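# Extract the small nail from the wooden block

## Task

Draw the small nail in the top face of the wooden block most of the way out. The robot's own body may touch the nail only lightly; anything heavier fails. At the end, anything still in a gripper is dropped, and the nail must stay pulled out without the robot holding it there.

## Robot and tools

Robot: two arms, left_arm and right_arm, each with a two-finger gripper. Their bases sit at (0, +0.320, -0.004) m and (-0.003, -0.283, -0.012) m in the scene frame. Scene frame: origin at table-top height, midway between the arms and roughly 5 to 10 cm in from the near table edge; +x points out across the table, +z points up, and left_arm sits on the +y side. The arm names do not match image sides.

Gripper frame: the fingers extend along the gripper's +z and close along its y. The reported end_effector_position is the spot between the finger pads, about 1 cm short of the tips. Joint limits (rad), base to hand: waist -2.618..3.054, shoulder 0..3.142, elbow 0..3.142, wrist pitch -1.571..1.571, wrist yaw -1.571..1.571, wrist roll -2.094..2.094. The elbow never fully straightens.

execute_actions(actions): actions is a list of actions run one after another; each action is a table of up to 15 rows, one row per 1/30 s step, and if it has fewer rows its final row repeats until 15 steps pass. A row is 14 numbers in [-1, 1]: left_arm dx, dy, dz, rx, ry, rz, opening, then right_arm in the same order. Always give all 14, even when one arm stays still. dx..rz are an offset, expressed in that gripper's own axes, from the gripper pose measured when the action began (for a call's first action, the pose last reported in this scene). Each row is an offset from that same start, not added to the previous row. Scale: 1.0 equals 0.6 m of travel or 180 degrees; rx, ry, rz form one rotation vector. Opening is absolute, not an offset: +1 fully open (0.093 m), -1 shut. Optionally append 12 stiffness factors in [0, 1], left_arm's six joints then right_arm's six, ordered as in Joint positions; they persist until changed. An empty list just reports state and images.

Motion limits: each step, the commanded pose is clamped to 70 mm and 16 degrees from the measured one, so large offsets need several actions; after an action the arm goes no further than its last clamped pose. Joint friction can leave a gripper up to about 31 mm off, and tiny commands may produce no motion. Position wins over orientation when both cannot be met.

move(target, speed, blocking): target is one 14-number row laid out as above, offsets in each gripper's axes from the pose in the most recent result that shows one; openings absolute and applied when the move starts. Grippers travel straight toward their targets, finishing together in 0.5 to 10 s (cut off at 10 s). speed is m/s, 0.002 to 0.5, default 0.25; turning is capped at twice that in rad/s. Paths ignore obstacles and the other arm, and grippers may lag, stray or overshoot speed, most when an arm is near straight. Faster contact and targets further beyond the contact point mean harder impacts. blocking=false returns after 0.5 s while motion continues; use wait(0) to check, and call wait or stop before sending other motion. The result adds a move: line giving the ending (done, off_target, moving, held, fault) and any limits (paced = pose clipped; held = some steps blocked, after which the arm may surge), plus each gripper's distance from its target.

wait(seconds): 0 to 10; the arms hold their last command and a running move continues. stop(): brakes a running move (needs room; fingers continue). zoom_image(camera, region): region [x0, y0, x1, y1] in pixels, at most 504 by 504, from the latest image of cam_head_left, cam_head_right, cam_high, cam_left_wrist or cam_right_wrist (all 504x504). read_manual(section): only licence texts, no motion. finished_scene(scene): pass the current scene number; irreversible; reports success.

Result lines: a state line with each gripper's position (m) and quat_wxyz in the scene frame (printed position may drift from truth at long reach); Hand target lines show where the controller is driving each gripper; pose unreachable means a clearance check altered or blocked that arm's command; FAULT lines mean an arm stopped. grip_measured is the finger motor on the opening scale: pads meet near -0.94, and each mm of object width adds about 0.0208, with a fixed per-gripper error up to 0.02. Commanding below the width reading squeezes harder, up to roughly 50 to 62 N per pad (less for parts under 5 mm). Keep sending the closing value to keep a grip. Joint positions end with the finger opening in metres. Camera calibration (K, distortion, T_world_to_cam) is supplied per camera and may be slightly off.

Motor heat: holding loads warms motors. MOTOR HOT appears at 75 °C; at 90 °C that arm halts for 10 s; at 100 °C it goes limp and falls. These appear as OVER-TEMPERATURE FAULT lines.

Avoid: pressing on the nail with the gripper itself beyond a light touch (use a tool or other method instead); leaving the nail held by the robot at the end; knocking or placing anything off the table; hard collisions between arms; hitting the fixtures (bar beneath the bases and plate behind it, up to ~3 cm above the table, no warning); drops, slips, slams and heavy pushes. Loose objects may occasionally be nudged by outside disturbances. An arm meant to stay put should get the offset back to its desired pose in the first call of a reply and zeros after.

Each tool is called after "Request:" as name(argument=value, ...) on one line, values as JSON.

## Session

Request:
execute_actions(actions=[])

Scene clock: 0.00 s.
left_arm: end_effector_position=(+0.3360, +0.0536, +0.2074) grip_measured=+1.000 end_effector_quat_wxyz=(+0.478, +0.763, +0.389, -0.193) | right_arm: end_effector_position=(+0.2273, -0.4487, +0.2340) grip_measured=+0.999 end_effector_quat_wxyz=(+0.152, +0.949, +0.251, +0.118)
Joint positions: left_arm=[-0.331  1.745  1.344 -0.546  0.94   1.501  0.093] | right_arm=[-0.552  1.348  1.51  -1.348 -0.004  1.993  0.093]
Joint velocities: left_arm=[-0.012 -0.012 -0.012  0.037 -0.037 -0.037  0.   ] | right_arm=[-0.012  0.007 -0.002 -0.022 -0.037 -0.022 -0.   ]
Hand target (left_arm): +0.336, +0.054, +0.207; +0.478, +0.763, +0.389, -0.193
Hand target (right_arm): +0.227, -0.449, +0.234; +0.152, +0.949, +0.251, +0.118
Joint stiffness scale: left_arm=[1. 1. 1. 1. 1. 1.] | right_arm=[1. 1. 1. 1. 1. 1.]
camera_calibration (this result's frames):
cam_left_wrist: T_world_to_cam=[[-0.780132, 0.228066, -0.582564, 0.370942], [0.522273, 0.750064, -0.405753, -0.0973384], [0.344421, -0.620798, -0.704261, 0.145039], [0, 0, 0, 1]] pos_world=[0.290266, 0.0784509, 0.278747]
cam_right_wrist: T_world_to_cam=[[-0.450842, 0.829649, -0.329278, 0.557269], [0.632185, 0.557215, 0.53838, 0.0175195], [0.630145, 0.0345593, -0.775708, 0.135356], [0, 0, 0, 1]] pos_world=[0.15487, -0.476777, 0.279061]

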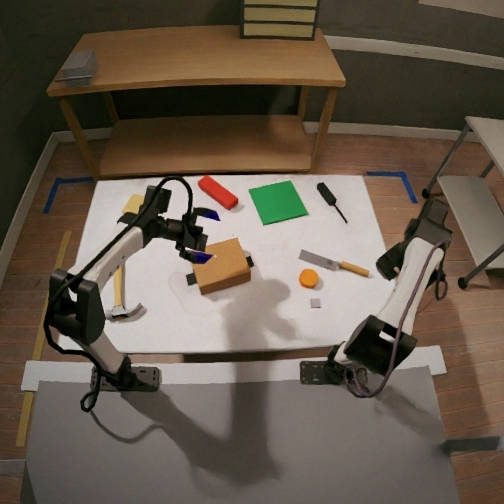

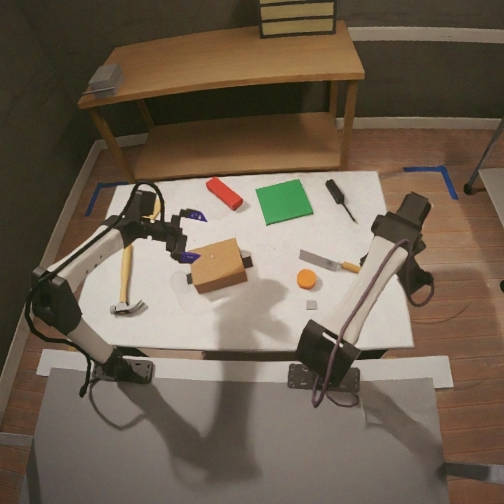

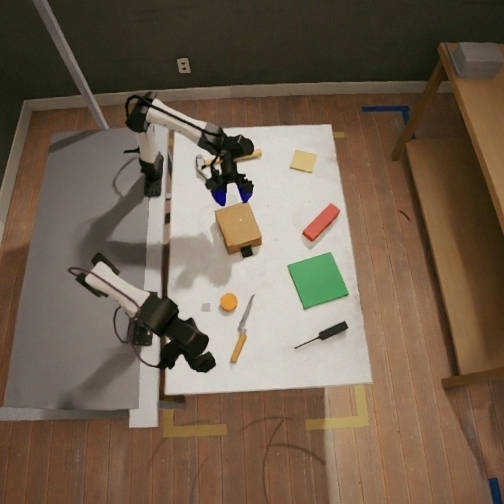

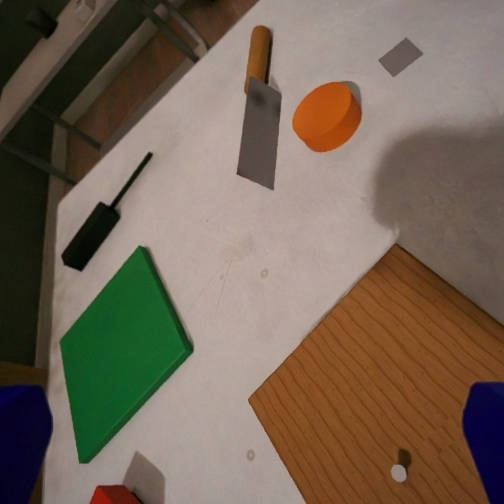

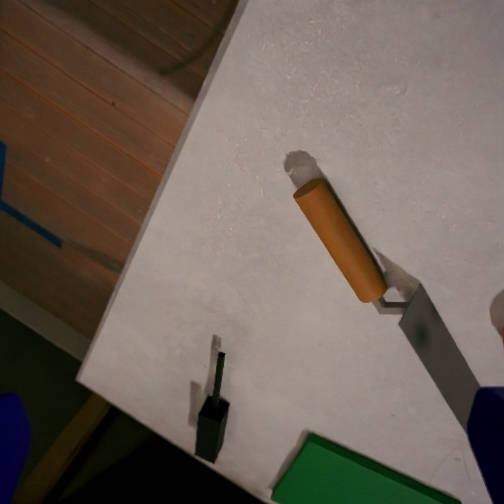

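Request:
zoom_image(camera="cam_head_right", region=[80, 180, 260, 340])

Request:
zoom_image(camera="cam_head_left", region=[80, 180, 260, 340])

Request:
zoom_image(camera="cam_high", region=[160, 110, 300, 270])

Region (80, 180, 260, 340) of cam_head_right's 504x504 image, scaled by 2.800, with more detail than that image has.

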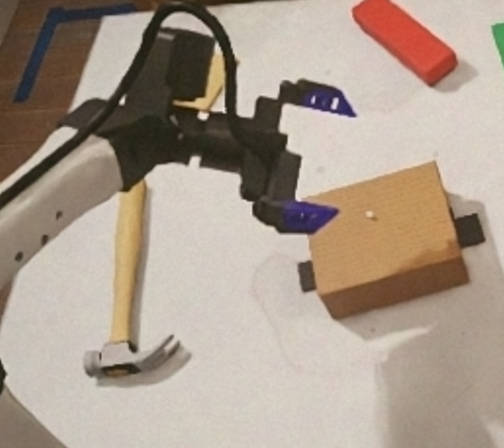

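Region (80, 180, 260, 340) of cam_head_left's 504x504 image, scaled by 2.800, with more detail than that image has.

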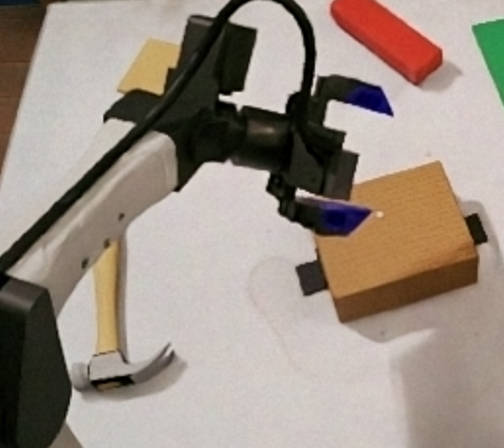

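Region (160, 110, 300, 270) of cam_high's 504x504 image, scaled by 3.150, with more detail than that image has; it fills the left 441 columns of this view, and the rest is white.

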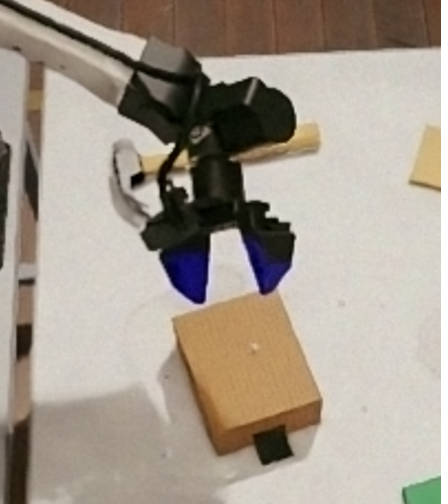

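Request:
move(target=[0.2283,-0.2885,-0.3722,-0.1885,0.3849,-0.6559,0.4,0.1636,-0.1797,-0.0702,0,0,-0.78,0.6], speed=0.5)

Scene clock: 11.07 s.
left_arm: end_effector_position=(+0.2678, +0.3420, +0.1192) grip_measured=+0.402 end_effector_quat_wxyz=(+0.010, -0.070, +0.997, -0.011) | right_arm: end_effector_position=(+0.2502, -0.3022, +0.2521) grip_measured=+0.602 end_effector_quat_wxyz=(+0.175, +0.094, +0.974, -0.106)
Joint positions: left_arm=[ 0.095  1.611  1.271 -1.26   0.01  -0.056  0.064] | right_arm=[ 0.167  1.315  1.573 -1.507  0.259  0.235  0.074]
Joint velocities: left_arm=[-0.007  0.007  0.007  0.037 -0.007 -0.066 -0.   ] | right_arm=[ 0.022  0.002  0.007 -0.037 -0.022 -0.037  0.   ]
Hand target (left_arm): +0.271, +0.346, +0.120; +0.007, -0.078, +0.997, -0.006
Hand target (right_arm): +0.250, -0.302, +0.251; +0.166, +0.083, +0.976, -0.112
Off the commanded pose (left_arm): 0.006 m, 2 deg.
Off the commanded pose (right_arm): 0.003 m, 2 deg.
Joint stiffness scale: left_arm=[1. 1. 1. 1. 1. 1.] | right_arm=[1. 1. 1. 1. 1. 1.]
move: done
camera_calibration (this result's frames):
cam_left_wrist: T_world_to_cam=[[0.143096, -0.989643, 0.0114237, 0.298937], [-0.9026, -0.125758, 0.411701, 0.2699], [-0.406, -0.0692239, -0.911248, 0.322412], [0, 0, 0, 1]] pos_world=[0.331735, 0.352101, 0.179264]
cam_right_wrist: T_world_to_cam=[[-0.22034, -0.955864, 0.194357, -0.277342], [-0.968321, 0.238351, 0.0744556, 0.332727], [-0.117495, -0.171795, -0.978101, 0.305643], [0, 0, 0, 1]] pos_world=[0.296988, -0.291899, 0.32808]

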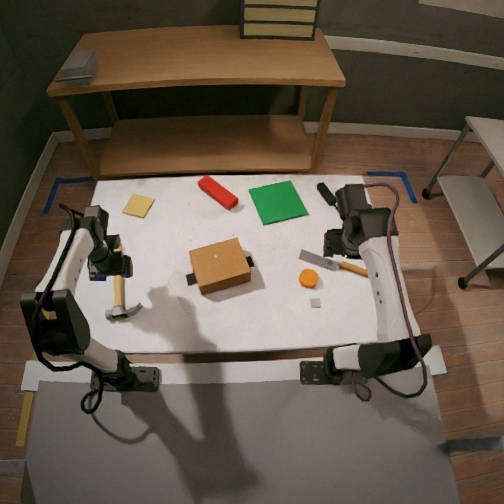

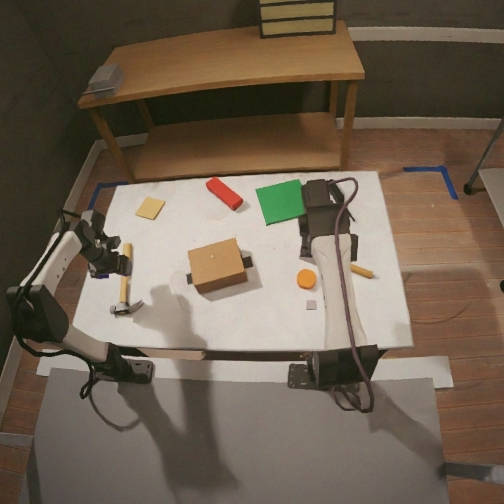

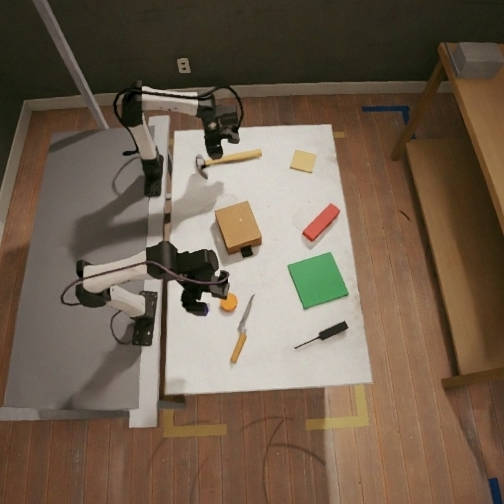

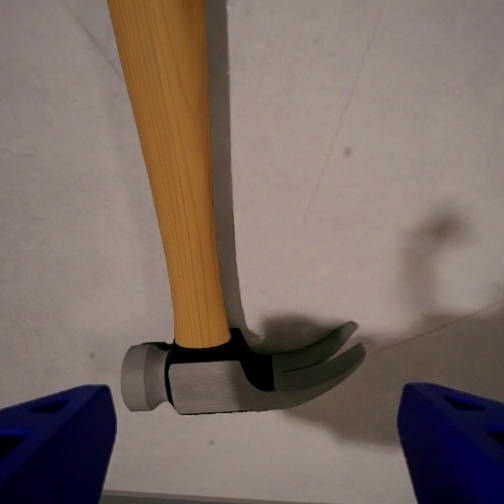

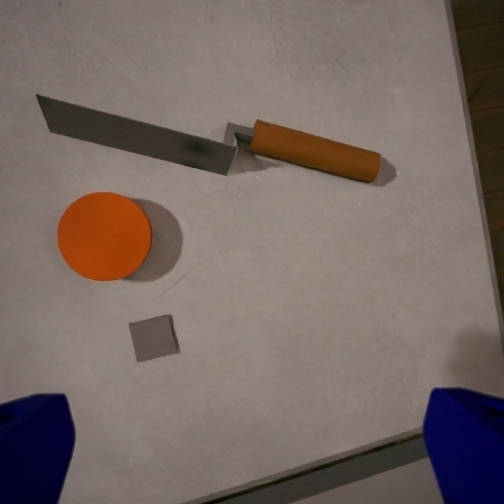

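Request:
move(target=[0.0132,0.055,0.167,-0.0076,0.0056,-0.022,0.4,0,0,0,0,0,0,0.6], speed=0.2)

Scene clock: 13.83 s.
left_arm: end_effector_position=(+0.2582, +0.3687, +0.0243) grip_measured=+0.402 end_effector_quat_wxyz=(+0.001, -0.104, +0.995, -0.005) | right_arm: end_effector_position=(+0.2501, -0.3023, +0.2521) grip_measured=+0.602 end_effector_quat_wxyz=(+0.175, +0.092, +0.974, -0.106)
Joint positions: left_arm=[ 0.193  1.694  0.969 -0.895 -0.007 -0.028  0.064] | right_arm=[ 0.167  1.315  1.573 -1.507  0.259  0.233  0.074]
Joint velocities: left_arm=[ 0.012 -0.012 -0.002  0.037 -0.037 -0.051  0.   ] | right_arm=[-0.002 -0.012 -0.007  0.022 -0.022 -0.022  0.   ]
Hand target (left_arm): +0.260, +0.373, +0.018; +0.001, -0.105, +0.995, -0.001
Hand target (right_arm): +0.250, -0.302, +0.252; +0.175, +0.094, +0.974, -0.106
Off the commanded pose (left_arm): 0.007 m, 1 deg.
Off the commanded pose (right_arm): 0.000 m, 0 deg.
Joint stiffness scale: left_arm=[1. 1. 1. 1. 1. 1.] | right_arm=[1. 1. 1. 1. 1. 1.]
move: done
camera_calibration (this result's frames):
cam_left_wrist: T_world_to_cam=[[0.21129, -0.977423, -0.00130687, 0.30605], [-0.882615, -0.191369, 0.429382, 0.322206], [-0.419938, -0.0895706, -0.903122, 0.244844], [0, 0, 0, 1]] pos_world=[0.322538, 0.382732, 0.0831742]
cam_right_wrist: T_world_to_cam=[[-0.218277, -0.956077, 0.195633, -0.278327], [-0.968723, 0.236523, 0.0750559, 0.332058], [-0.118031, -0.173131, -0.977801, 0.305264], [0, 0, 0, 1]] pos_world=[0.29695, -0.29179, 0.328014]

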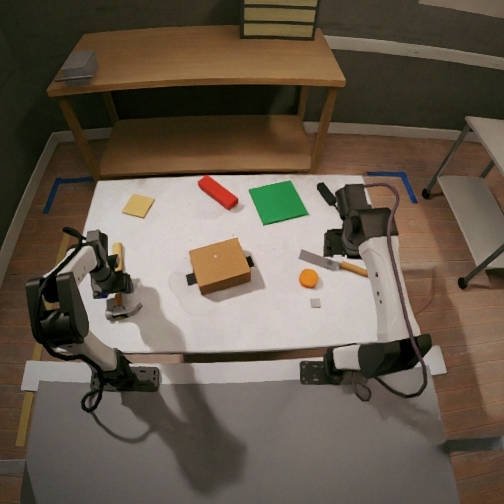

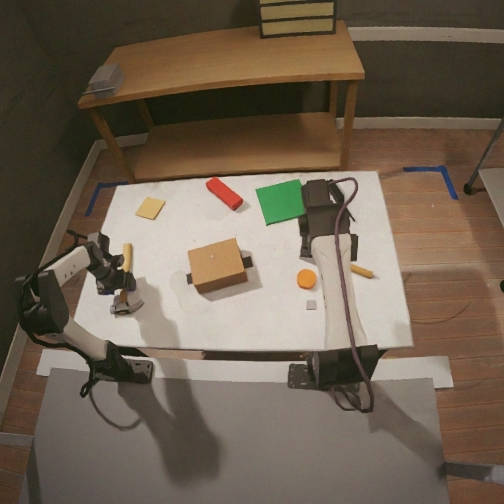

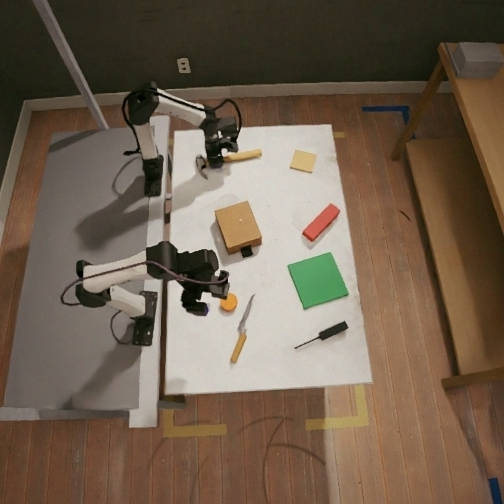

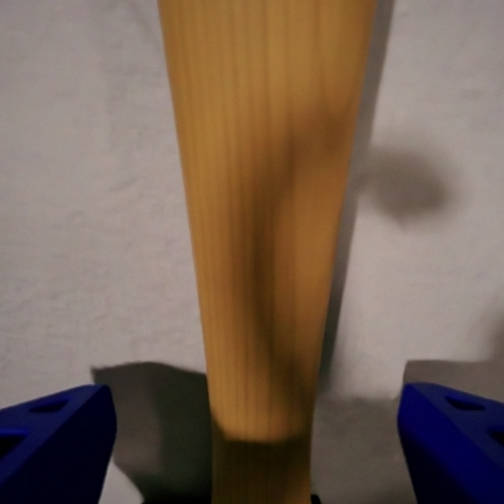

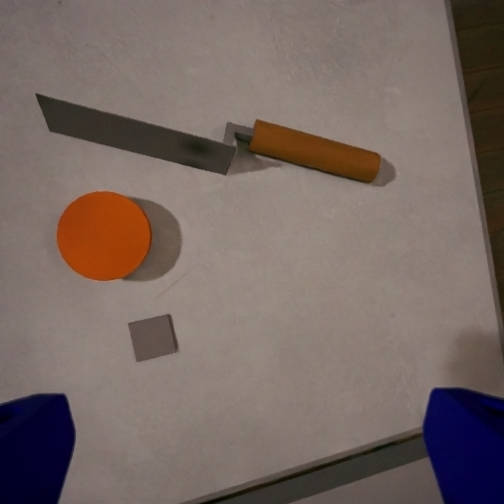

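Request:
execute_actions(actions=[[[0,0.003,0.013,0,0,0,0.35,0,0,0,0,0,0,0.6],[0,0.003,0.016,0,0,0,0.3,0,0,0,0,0,0,0.6],[0,0.003,0.019,0,0,0,0.25,0,0,0,0,0,0,0.6],[0,0.003,0.022,0,0,0,0.2,0,0,0,0,0,0,0.6],[0,0.003,0.025,0,0,0,0.15,0,0,0,0,0,0,0.6],[0,0.003,0.028,0,0,0,0.1,0,0,0,0,0,0,0.6],[0,0.003,0.03,0,0,0,0.05,0,0,0,0,0,0,0.6],[0,0.003,0.03,0,0,0,0.0,0,0,0,0,0,0,0.6],[0,0.003,0.03,0,0,0,-0.05,0,0,0,0,0,0,0.6],[0,0.003,0.03,0,0,0,-0.1,0,0,0,0,0,0,0.6],[0,0.003,0.03,0,0,0,-0.15,0,0,0,0,0,0,0.6]]])

Scene clock: 14.73 s.
left_arm: end_effector_position=(+0.2570, +0.3683, +0.0134) grip_measured=-0.148 end_effector_quat_wxyz=(+0.000, -0.104, +0.995, -0.005) | right_arm: end_effector_position=(+0.2501, -0.3023, +0.2521) grip_measured=+0.602 end_effector_quat_wxyz=(+0.175, +0.092, +0.974, -0.106)
Joint positions: left_arm=[ 0.193  1.71   0.938 -0.848 -0.007 -0.027  0.038] | right_arm=[ 0.167  1.315  1.573 -1.507  0.259  0.233  0.074]
Joint velocities: left_arm=[ 0.002 -0.012 -0.007 -0.022 -0.022 -0.081  0.   ] | right_arm=[ 0.002 -0.002 -0.017 -0.022  0.037 -0.022  0.   ]
Hand target (left_arm): +0.258, +0.370, +0.007; +0.000, -0.104, +0.995, -0.005
Hand target (right_arm): +0.250, -0.302, +0.252; +0.175, +0.092, +0.974, -0.106
Off the commanded pose (left_arm): 0.007 m, 0 deg.
Off the commanded pose (right_arm): 0.000 m, 0 deg.
Joint stiffness scale: left_arm=[1. 1. 1. 1. 1. 1.] | right_arm=[1. 1. 1. 1. 1. 1.]
camera_calibration (this result's frames):
cam_left_wrist: T_world_to_cam=[[0.210904, -0.977506, -0.0013305, 0.30602], [-0.882369, -0.190963, 0.430067, 0.325585], [-0.420647, -0.0895286, -0.902796, 0.23459], [0, 0, 0, 1]] pos_world=[0.321425, 0.382314, 0.072171]
cam_right_wrist: T_world_to_cam=[[-0.218277, -0.956077, 0.195633, -0.278327], [-0.968723, 0.236523, 0.0750559, 0.332058], [-0.118031, -0.173131, -0.977801, 0.305264], [0, 0, 0, 1]] pos_world=[0.29695, -0.29179, 0.328014]

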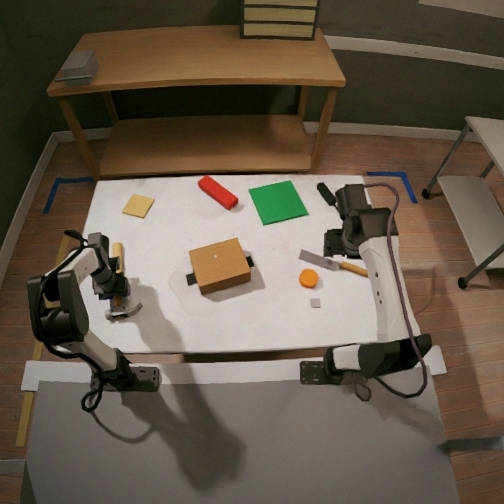

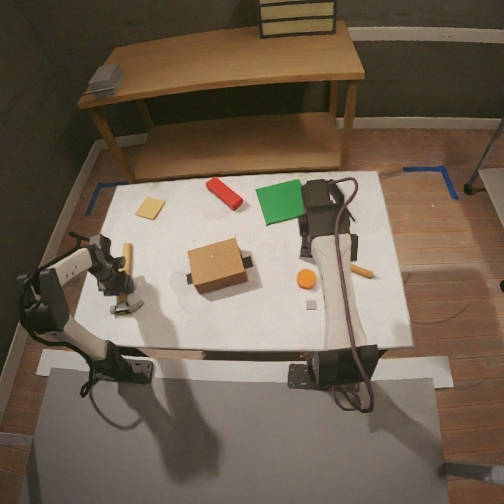

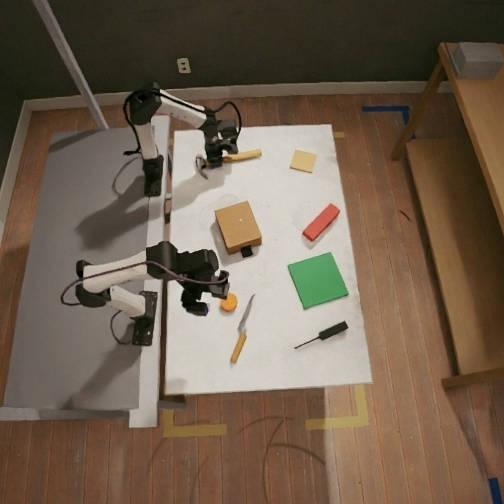

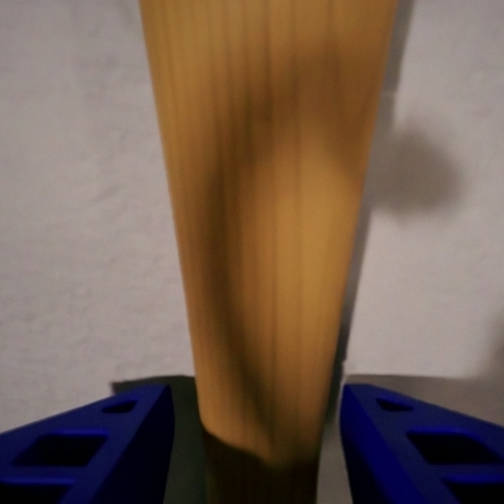

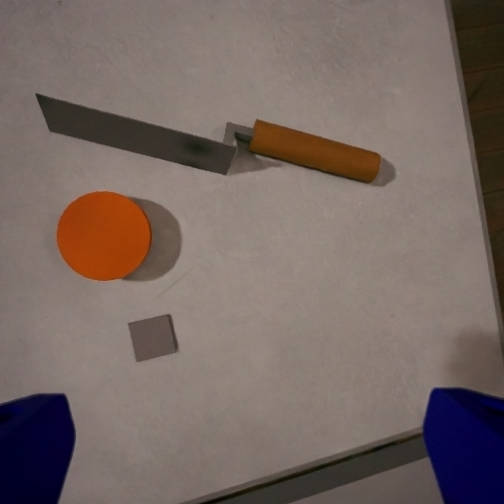

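Request:
execute_actions(actions=[[[0,0,0.006,0,0,0,-0.25,0,0,0,0,0,0,0.6],[0,0,0.005,0,0,0,-0.33,0,0,0,0,0,0,0.6],[0,0,0.004,0,0,0,-0.4,0,0,0,0,0,0,0.6],[0,0,0.003,0,0,0,-0.47,0,0,0,0,0,0,0.6],[0,0,0.002,0,0,0,-0.54,0,0,0,0,0,0,0.6],[0,0,0,0,0,0,-0.62,0,0,0,0,0,0,0.6],[0,0,0,0,0,0,-0.7,0,0,0,0,0,0,0.6],[0,0,0,0,0,0,-0.78,0,0,0,0,0,0,0.6],[0,0,0,0,0,0,-0.85,0,0,0,0,0,0,0.6],[0,0,0,0,0,0,-0.85,0,0,0,0,0,0,0.6],[0,0,-0.005,0,0,0,-0.85,0,0,0,0,0,0,0.6],[0,0,-0.01,0,0,0,-0.85,0,0,0,0,0,0,0.6],[0,0,-0.015,0,0,0,-0.85,0,0,0,0,0,0,0.6],[0,0,-0.02,0,0,0,-0.85,0,0,0,0,0,0,0.6],[0,0,-0.025,0,0,0,-0.85,0,0,0,0,0,0,0.6]],[[0,0,-0.03,0,0,0,-0.85,0,0,0,0,0,0,0.6],[0,0,-0.038,0,0,0,-0.85,0,0,0,0,0,0,0.6],[0,0,-0.047,0,0,0,-0.85,0,0,0,0,0,0,0.6],[0,0,-0.057,0,0,0,-0.85,0,0,0,0,0,0,0.6],[0,0,-0.067,0,0,0,-0.85,0,0,0,0,0,0,0.6],[0,0,-0.077,0,0,0,-0.85,0,0,0,0,0,0,0.6],[0,0,-0.087,0,0,0,-0.85,0,0,0,0,0,0,0.6],[0,0,-0.097,0,0,0,-0.85,0,0,0,0,0,0,0.6],[0,0,-0.107,0,0,0,-0.85,0,0,0,0,0,0,0.6],[0,0,-0.117,0,0,0,-0.85,0,0,0,0,0,0,0.6],[0,0,-0.125,0,0,0,-0.85,0,0,0,0,0,0,0.6],[0,0,-0.132,0,0,0,-0.85,0,0,0,0,0,0,0.6],[0,0,-0.138,0,0,0,-0.85,0,0,0,0,0,0,0.6],[0,0,-0.14,0,0,0,-0.85,0,0,0,0,0,0,0.6]]])

Scene clock: 17.23 s.
left_arm: end_effector_position=(+0.2655, +0.3707, +0.0797) grip_measured=-0.615 end_effector_quat_wxyz=(+0.014, -0.104, +0.994, -0.005) | right_arm: end_effector_position=(+0.2501, -0.3023, +0.2521) grip_measured=+0.602 end_effector_quat_wxyz=(+0.175, +0.092, +0.974, -0.106)
Joint positions: left_arm=[ 0.193  1.629  1.133 -1.096 -0.005 -0.027  0.016] | right_arm=[ 0.167  1.315  1.573 -1.507  0.259  0.233  0.074]
Joint velocities: left_arm=[ 0.017 -0.071  0.32  -0.403  0.037 -0.007  0.   ] | right_arm=[ 0.007  0.002  0.012  0.022 -0.037  0.037 -0.001]
Hand target (left_arm): +0.256, +0.368, +0.096; +0.002, -0.104, +0.995, -0.006
Hand target (right_arm): +0.250, -0.302, +0.252; +0.175, +0.092, +0.974, -0.106
Off the commanded pose (left_arm): 0.020 m, 2 deg.
Off the commanded pose (right_arm): 0.000 m, 0 deg.
Joint stiffness scale: left_arm=[1. 1. 1. 1. 1. 1.] | right_arm=[1. 1. 1. 1. 1. 1.]
camera_calibration (this result's frames):
cam_left_wrist: T_world_to_cam=[[0.211329, -0.977414, 0.00143395, 0.306264], [-0.893711, -0.192637, 0.405181, 0.310607], [-0.395754, -0.0869082, -0.914235, 0.291564], [0, 0, 0, 1]] pos_world=[0.328258, 0.38452, 0.140267]
cam_right_wrist: T_world_to_cam=[[-0.218277, -0.956077, 0.195633, -0.278327], [-0.968723, 0.236523, 0.0750559, 0.332058], [-0.118031, -0.173131, -0.977801, 0.305264], [0, 0, 0, 1]] pos_world=[0.29695, -0.29179, 0.328014]

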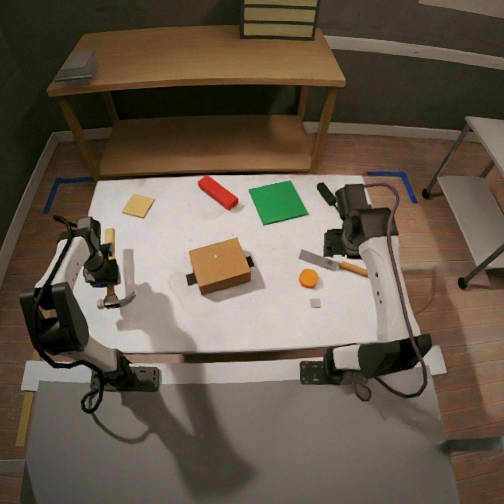

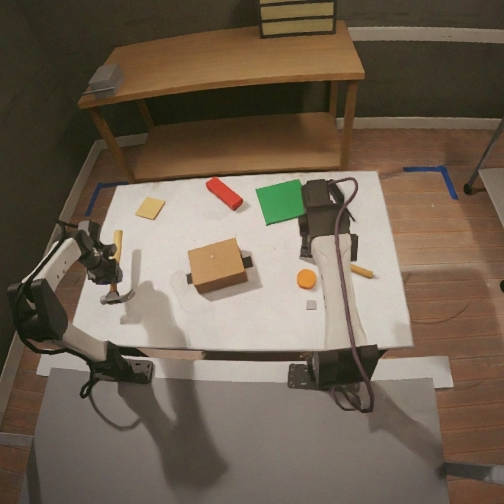

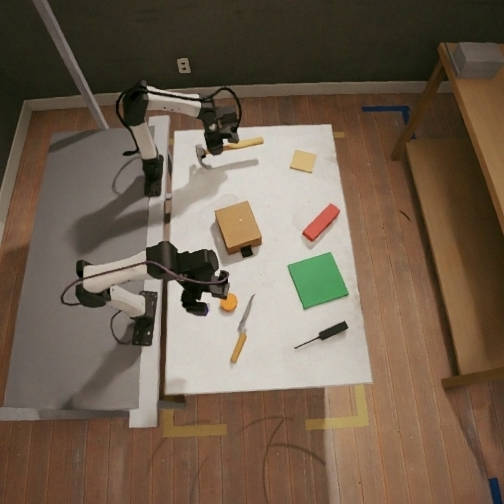

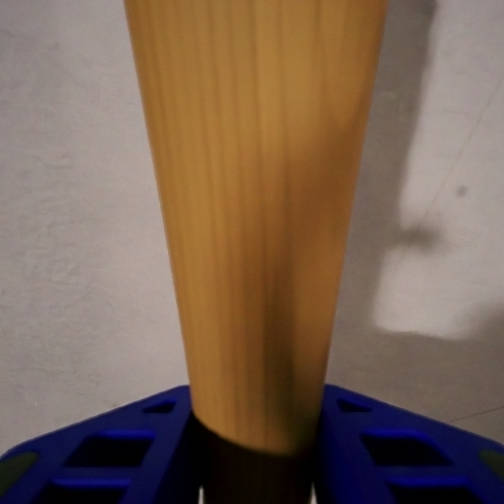

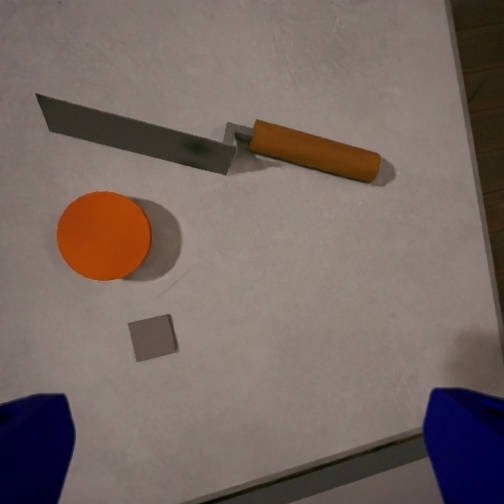

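Request:
move(target=[-0.0812,-0.5025,-0.2665,-0.0135,-0.5619,0.3172,-0.85,0.014,0.2625,-0.0335,-0.354,-0.2626,-0.2773,0.6], speed=0.42)

Scene clock: 21.77 s.
left_arm: end_effector_position=(+0.3607, +0.0836, +0.1915) grip_measured=-0.616 end_effector_quat_wxyz=(+0.681, +0.406, +0.604, +0.088) | right_arm: end_effector_position=(+0.2743, -0.1457, +0.2511) grip_measured=+0.602 end_effector_quat_wxyz=(+0.496, -0.437, +0.688, +0.300)
Joint positions: left_arm=[-0.625  1.57   0.557  0.905 -0.17   0.685  0.016] | right_arm=[ 0.041  1.086  0.921 -0.523 -1.048 -0.641  0.074]
Joint velocities: left_arm=[ 0.017  0.027 -0.012  0.007 -0.007  0.022 -0.001] | right_arm=[-0.012  0.017 -0.007 -0.022 -0.051 -0.007  0.001]
Hand target (left_arm): +0.365, +0.085, +0.237; +0.737, +0.370, +0.557, +0.094
Hand target (right_arm): +0.273, -0.143, +0.240; +0.485, -0.437, +0.691, +0.310
Off the commanded pose (left_arm): 0.054 m, 10 deg.
Off the commanded pose (right_arm): 0.012 m, 2 deg.
Joint stiffness scale: left_arm=[1. 1. 1. 1. 1. 1.] | right_arm=[1. 1. 1. 1. 1. 1.]
move: off_target (left_arm, right_arm); limits=paced
camera_calibration (this result's frames):
cam_left_wrist: T_world_to_cam=[[-0.360761, -0.663003, -0.655956, 0.311283], [-0.15526, 0.736197, -0.658717, 0.154809], [0.919644, -0.135796, -0.368529, -0.168339], [0, 0, 0, 1]] pos_world=[0.291146, 0.0695525, 0.244125]
cam_right_wrist: T_world_to_cam=[[0.89057, -0.453691, 0.0324049, -0.313099], [-0.3006, -0.640533, -0.706652, 0.203727], [0.341358, 0.619582, -0.706819, 0.255708], [0, 0, 0, 1]] pos_world=[0.252789, -0.169988, 0.33485]

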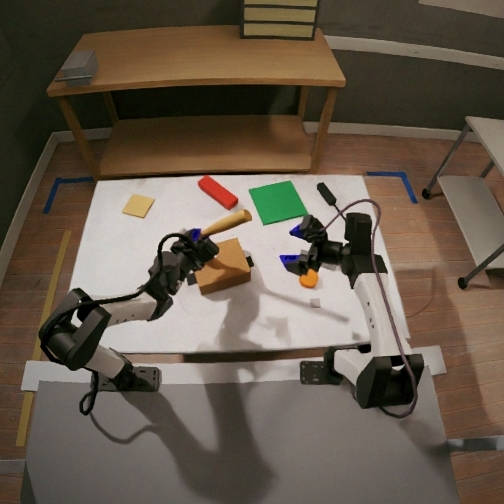

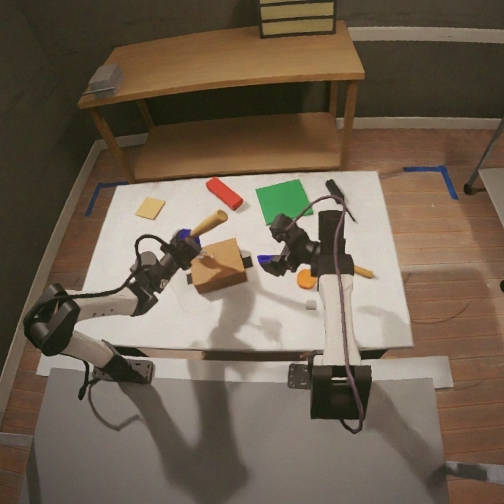

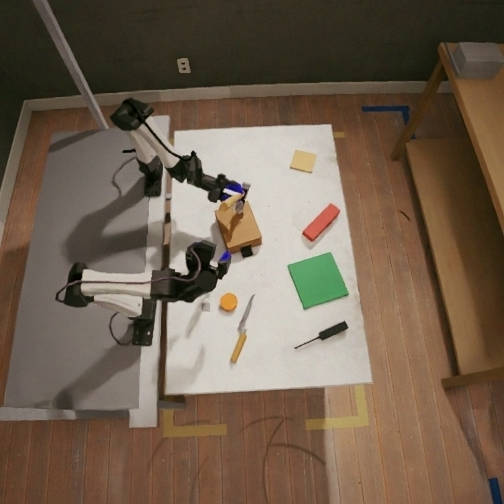

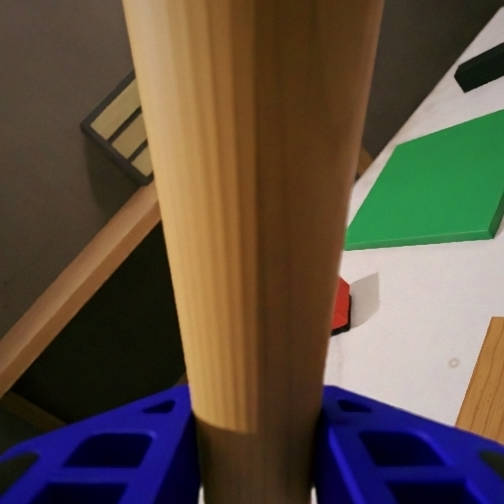

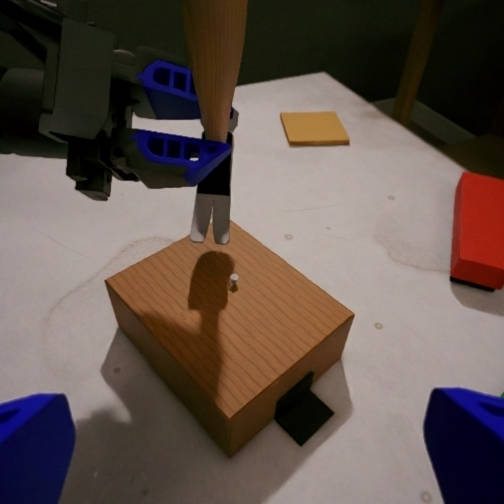

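Request:
zoom_image(camera="cam_right_wrist", region=[150, 130, 310, 310])

Request:
zoom_image(camera="cam_high", region=[190, 160, 290, 270])

Region (150, 130, 310, 310) of cam_right_wrist's 504x504 image, scaled by 2.800, with more detail than that image has.

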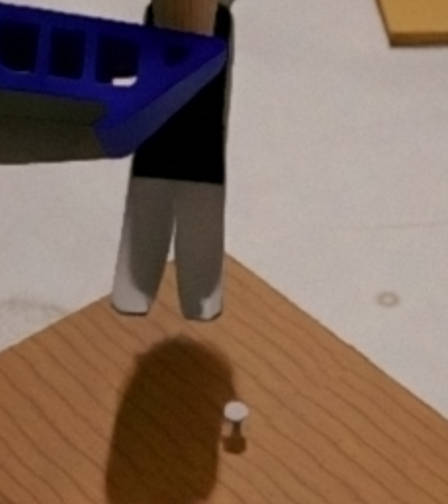

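Region (190, 160, 290, 270) of cam_high's 504x504 image, scaled by 4.582, with more detail than that image has; it fills the left 458 columns of this view, and the rest is white.

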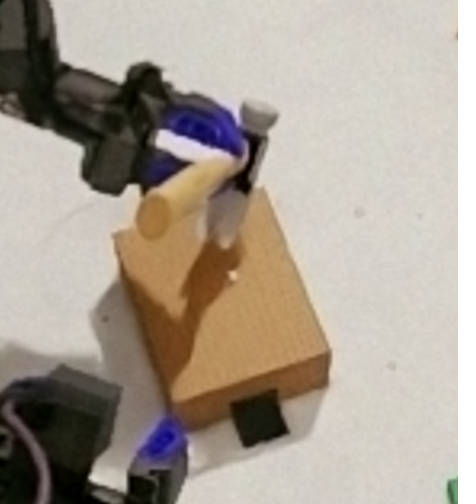

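Request:
execute_actions(actions=[[[-0.051,0.053,0.003,-0.036,-0.04,-0.002,-0.85,0,0,0,0,0,0,0.6],[-0.048,0.051,0.006,-0.038,-0.042,-0.002,-0.85,0,0,0,0,0,0,0.6],[-0.045,0.049,0.009,-0.04,-0.044,-0.002,-0.85,0,0,0,0,0,0,0.6],[-0.042,0.047,0.012,-0.042,-0.046,-0.002,-0.85,0,0,0,0,0,0,0.6],[-0.039,0.046,0.015,-0.044,-0.048,-0.002,-0.85,0,0,0,0,0,0,0.6],[-0.036,0.044,0.018,-0.045,-0.05,-0.002,-0.85,0,0,0,0,0,0,0.6],[-0.033,0.042,0.021,-0.047,-0.052,-0.002,-0.85,0,0,0,0,0,0,0.6],[-0.03,0.04,0.024,-0.048,-0.054,-0.002,-0.85,0,0,0,0,0,0,0.6],[-0.027,0.039,0.027,-0.049,-0.055,-0.002,-0.85,0,0,0,0,0,0,0.6],[-0.024,0.037,0.029,-0.049,-0.055,-0.002,-0.85,0,0,0,0,0,0,0.6],[-0.021,0.035,0.03,-0.049,-0.055,-0.002,-0.85,0,0,0,0,0,0,0.6],[-0.018,0.034,0.03,-0.049,-0.055,-0.002,-0.85,0,0,0,0,0,0,0.6]]])

Request:
wait(seconds=0.3)

Scene clock: 24.57 s.
left_arm: end_effector_position=(+0.3769, +0.0822, +0.1548) grip_measured=-0.616 end_effector_quat_wxyz=(+0.682, +0.405, +0.603, +0.091) | right_arm: end_effector_position=(+0.2743, -0.1457, +0.2512) grip_measured=+0.602 end_effector_quat_wxyz=(+0.496, -0.437, +0.688, +0.300)
Joint positions: left_arm=[-0.601  1.769  0.549  1.115 -0.151  0.693  0.016] | right_arm=[ 0.041  1.086  0.921 -0.523 -1.049 -0.641  0.074]
Joint velocities: left_arm=[ 0.002  0.129 -0.066  0.242  0.051 -0.051  0.001] | right_arm=[-0.012  0.002  0.002  0.022  0.037  0.007 -0.001]
Hand target (left_arm): +0.378, +0.084, +0.211; +0.754, +0.360, +0.540, +0.097
Hand target (right_arm): +0.274, -0.146, +0.251; +0.496, -0.437, +0.688, +0.300
Off the commanded pose (left_arm): 0.057 m, 13 deg.
Off the commanded pose (right_arm): 0.000 m, 0 deg.
Joint stiffness scale: left_arm=[1. 1. 1. 1. 1. 1.] | right_arm=[1. 1. 1. 1. 1. 1.]
camera_calibration (this result's frames):
cam_left_wrist: T_world_to_cam=[[-0.353771, -0.662837, -0.659919, 0.290134], [-0.154989, 0.737334, -0.657508, 0.13379], [0.922401, -0.130327, -0.36358, -0.199217], [0, 0, 0, 1]] pos_world=[0.307135, 0.0677, 0.207001]
cam_right_wrist: T_world_to_cam=[[0.890692, -0.453434, 0.0326476, -0.313141], [-0.300135, -0.640462, -0.706914, 0.203754], [0.341448, 0.619844, -0.706545, 0.255691], [0, 0, 0, 1]] pos_world=[0.252761, -0.169981, 0.334917]

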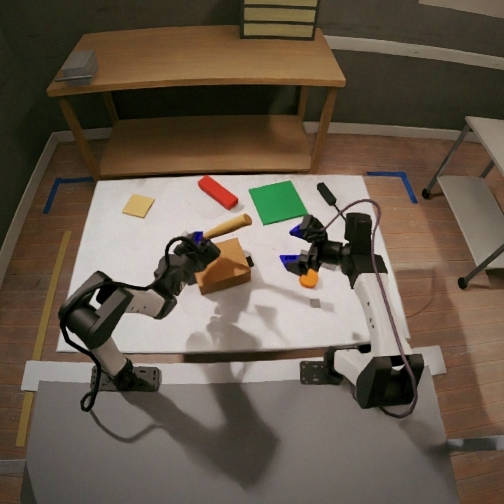

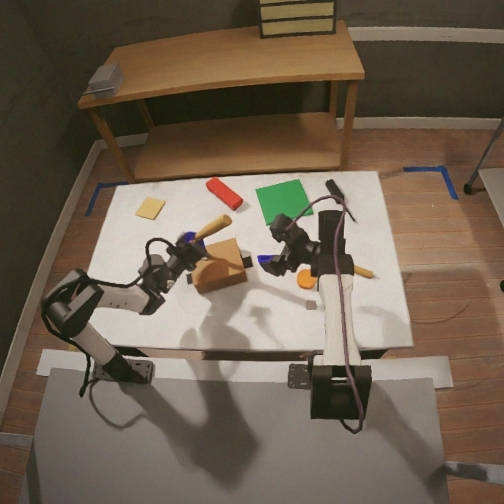

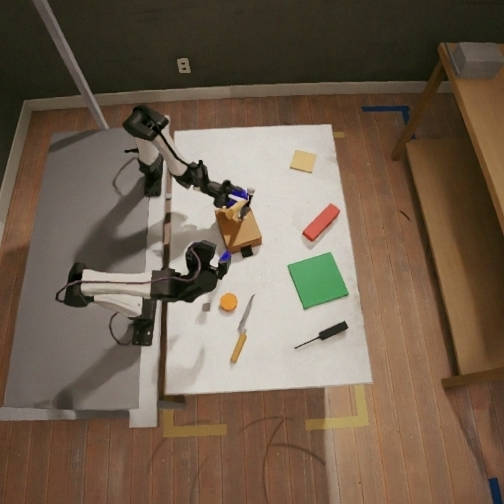

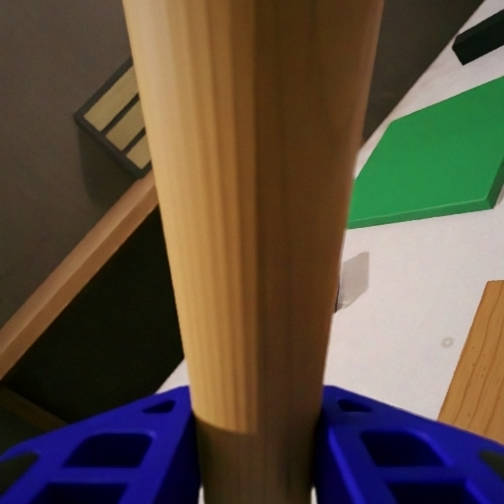

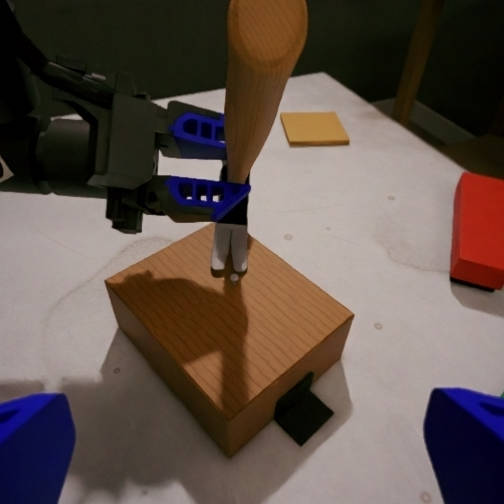

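Scene clock: 24.87 s.
left_arm: end_effector_position=(+0.3765, +0.0815, +0.1638) grip_measured=-0.616 end_effector_quat_wxyz=(+0.697, +0.397, +0.590, +0.090) | right_arm: end_effector_position=(+0.2743, -0.1457, +0.2512) grip_measured=+0.602 end_effector_quat_wxyz=(+0.496, -0.437, +0.688, +0.300)
Joint positions: left_arm=[-0.601  1.773  0.546  1.165 -0.147  0.694  0.016] | right_arm=[ 0.041  1.086  0.921 -0.523 -1.049 -0.641  0.074]
Joint velocities: left_arm=[ 0.017 -0.002  0.002  0.081 -0.007  0.066 -0.   ] | right_arm=[-0.002 -0.012  0.002 -0.037 -0.051  0.051 -0.001]
Hand target (left_arm): +0.378, +0.084, +0.210; +0.754, +0.361, +0.540, +0.097
Hand target (right_arm): +0.274, -0.146, +0.251; +0.496, -0.437, +0.688, +0.300
Off the commanded pose (left_arm): 0.048 m, 11 deg.
Off the commanded pose (right_arm): 0.000 m, 0 deg.
Joint stiffness scale: left_arm=[1. 1. 1. 1. 1. 1.] | right_arm=[1. 1. 1. 1. 1. 1.]
wait: 0.30 s; no rest
camera_calibration (this result's frames):
cam_left_wrist: T_world_to_cam=[[-0.333764, -0.676693, -0.656268, 0.288514], [-0.127841, 0.722251, -0.679713, 0.134781], [0.933947, -0.142966, -0.327571, -0.204928], [0, 0, 0, 1]] pos_world=[0.304918, 0.0685919, 0.213826]
cam_right_wrist: T_world_to_cam=[[0.890692, -0.453434, 0.0326476, -0.313141], [-0.300135, -0.640462, -0.706914, 0.203754], [0.341448, 0.619844, -0.706545, 0.255691], [0, 0, 0, 1]] pos_world=[0.252761, -0.169981, 0.334917]

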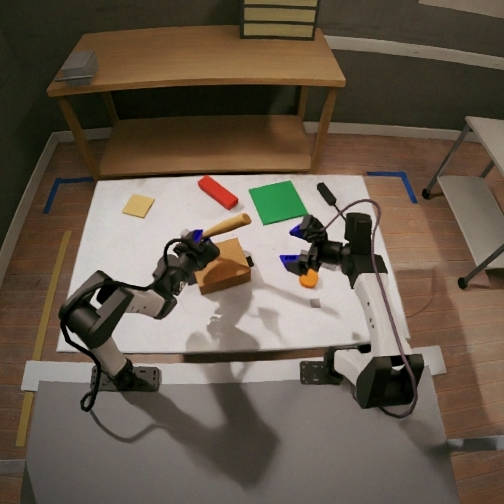

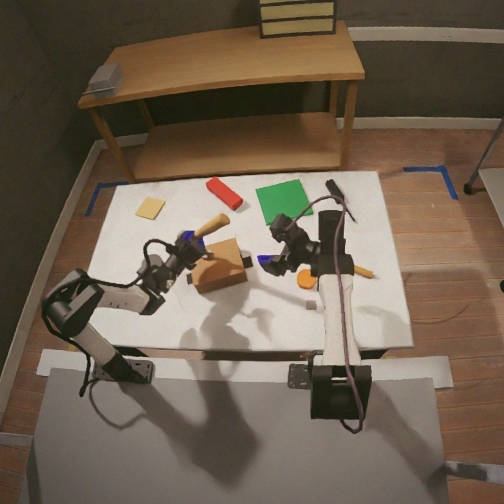

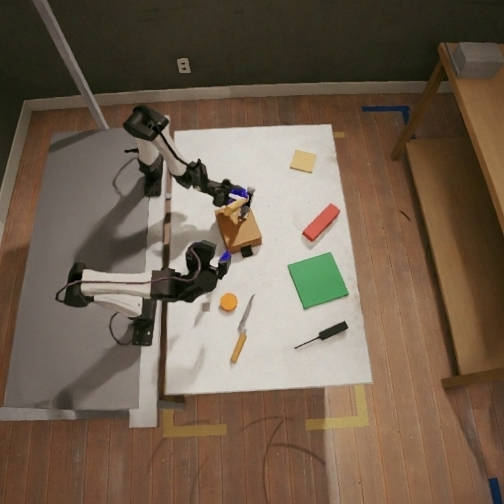

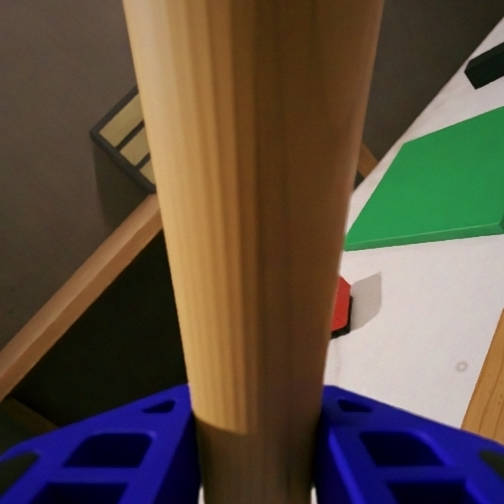

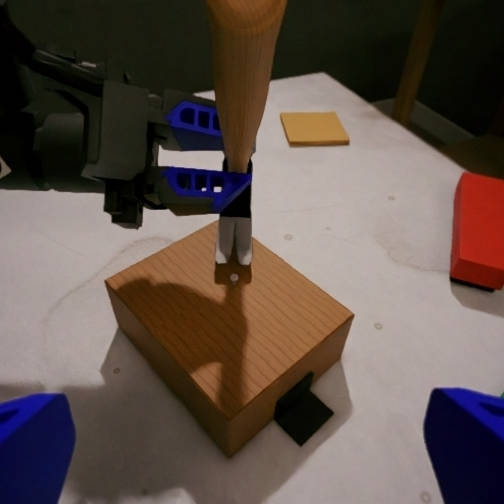

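Request:
execute_actions(actions=[])

Request:
zoom_image(camera="cam_right_wrist", region=[180, 190, 290, 310])

Scene clock: 25.13 s.
left_arm: end_effector_position=(+0.3765, +0.0815, +0.1653) grip_measured=-0.616 end_effector_quat_wxyz=(+0.699, +0.395, +0.589, +0.090) | right_arm: end_effector_position=(+0.2743, -0.1457, +0.2512) grip_measured=+0.602 end_effector_quat_wxyz=(+0.496, -0.437, +0.688, +0.300)
Joint positions: left_arm=[-0.601  1.773  0.546  1.171 -0.147  0.694  0.016] | right_arm=[ 0.041  1.086  0.921 -0.523 -1.049 -0.641  0.074]
Joint velocities: left_arm=[-0.012 -0.002  0.012  0.022  0.022  0.022 -0.   ] | right_arm=[-0.022  0.002  0.007  0.037  0.007 -0.007 -0.001]
Hand target (left_arm): +0.378, +0.084, +0.211; +0.754, +0.360, +0.540, +0.097
Hand target (right_arm): +0.274, -0.146, +0.251; +0.496, -0.437, +0.688, +0.300
Off the commanded pose (left_arm): 0.047 m, 10 deg.
Off the commanded pose (right_arm): 0.000 m, 0 deg.
Joint stiffness scale: left_arm=[1. 1. 1. 1. 1. 1.] | right_arm=[1. 1. 1. 1. 1. 1.]
camera_calibration (this result's frames):
cam_left_wrist: T_world_to_cam=[[-0.330582, -0.678943, -0.655555, 0.288317], [-0.124335, 0.719884, -0.682868, 0.135199], [0.935551, -0.144235, -0.322397, -0.205804], [0, 0, 0, 1]] pos_world=[0.304662, 0.0687386, 0.21498]
cam_right_wrist: T_world_to_cam=[[0.890692, -0.453434, 0.0326476, -0.313141], [-0.300135, -0.640462, -0.706914, 0.203754], [0.341448, 0.619844, -0.706545, 0.255691], [0, 0, 0, 1]] pos_world=[0.252761, -0.169981, 0.334917]

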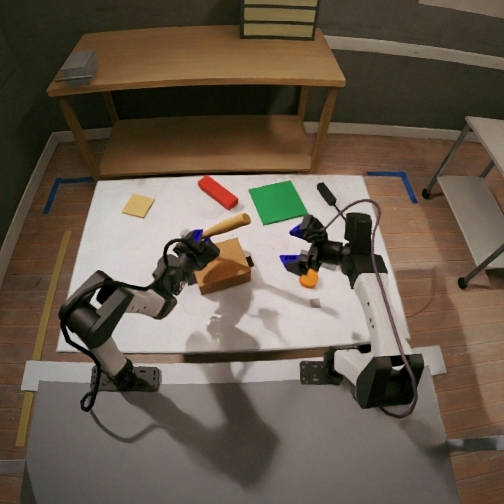

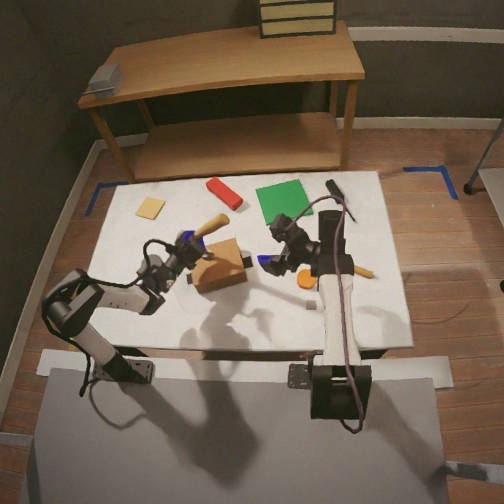

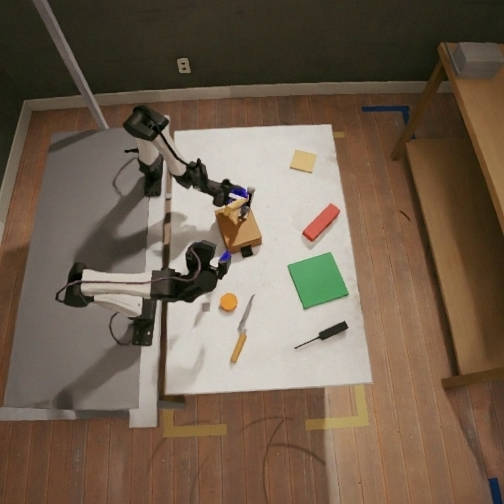

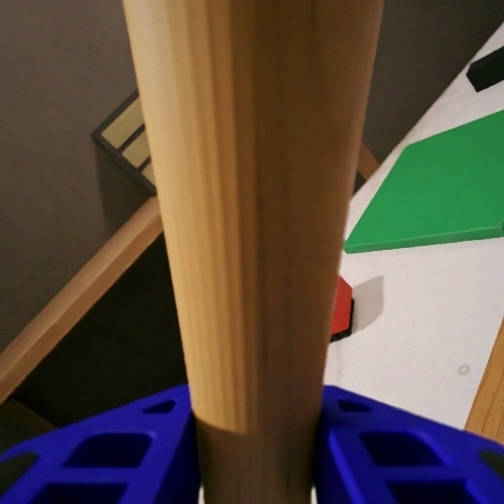

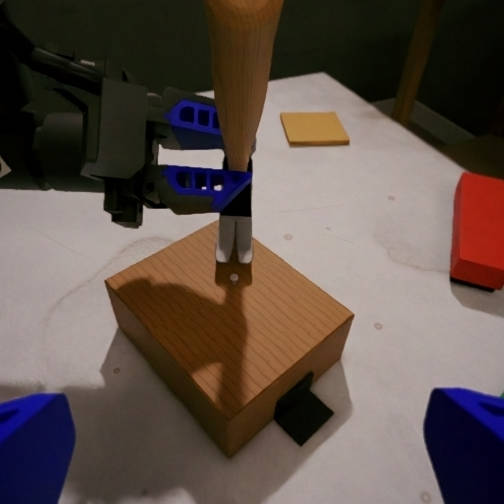

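Region (180, 190, 290, 310) of cam_right_wrist's 504x504 image, scaled by 4.200, with more detail than that image has; it fills the left 462 columns of this view, and the rest is white.

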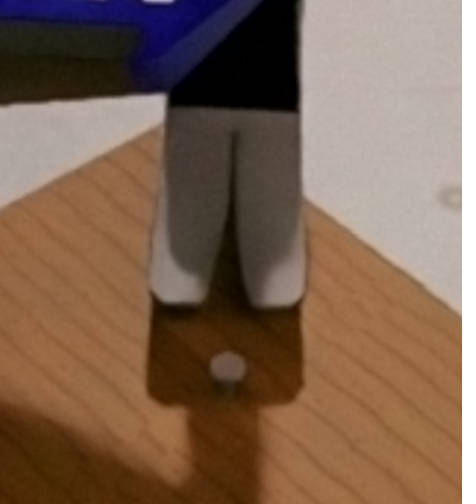

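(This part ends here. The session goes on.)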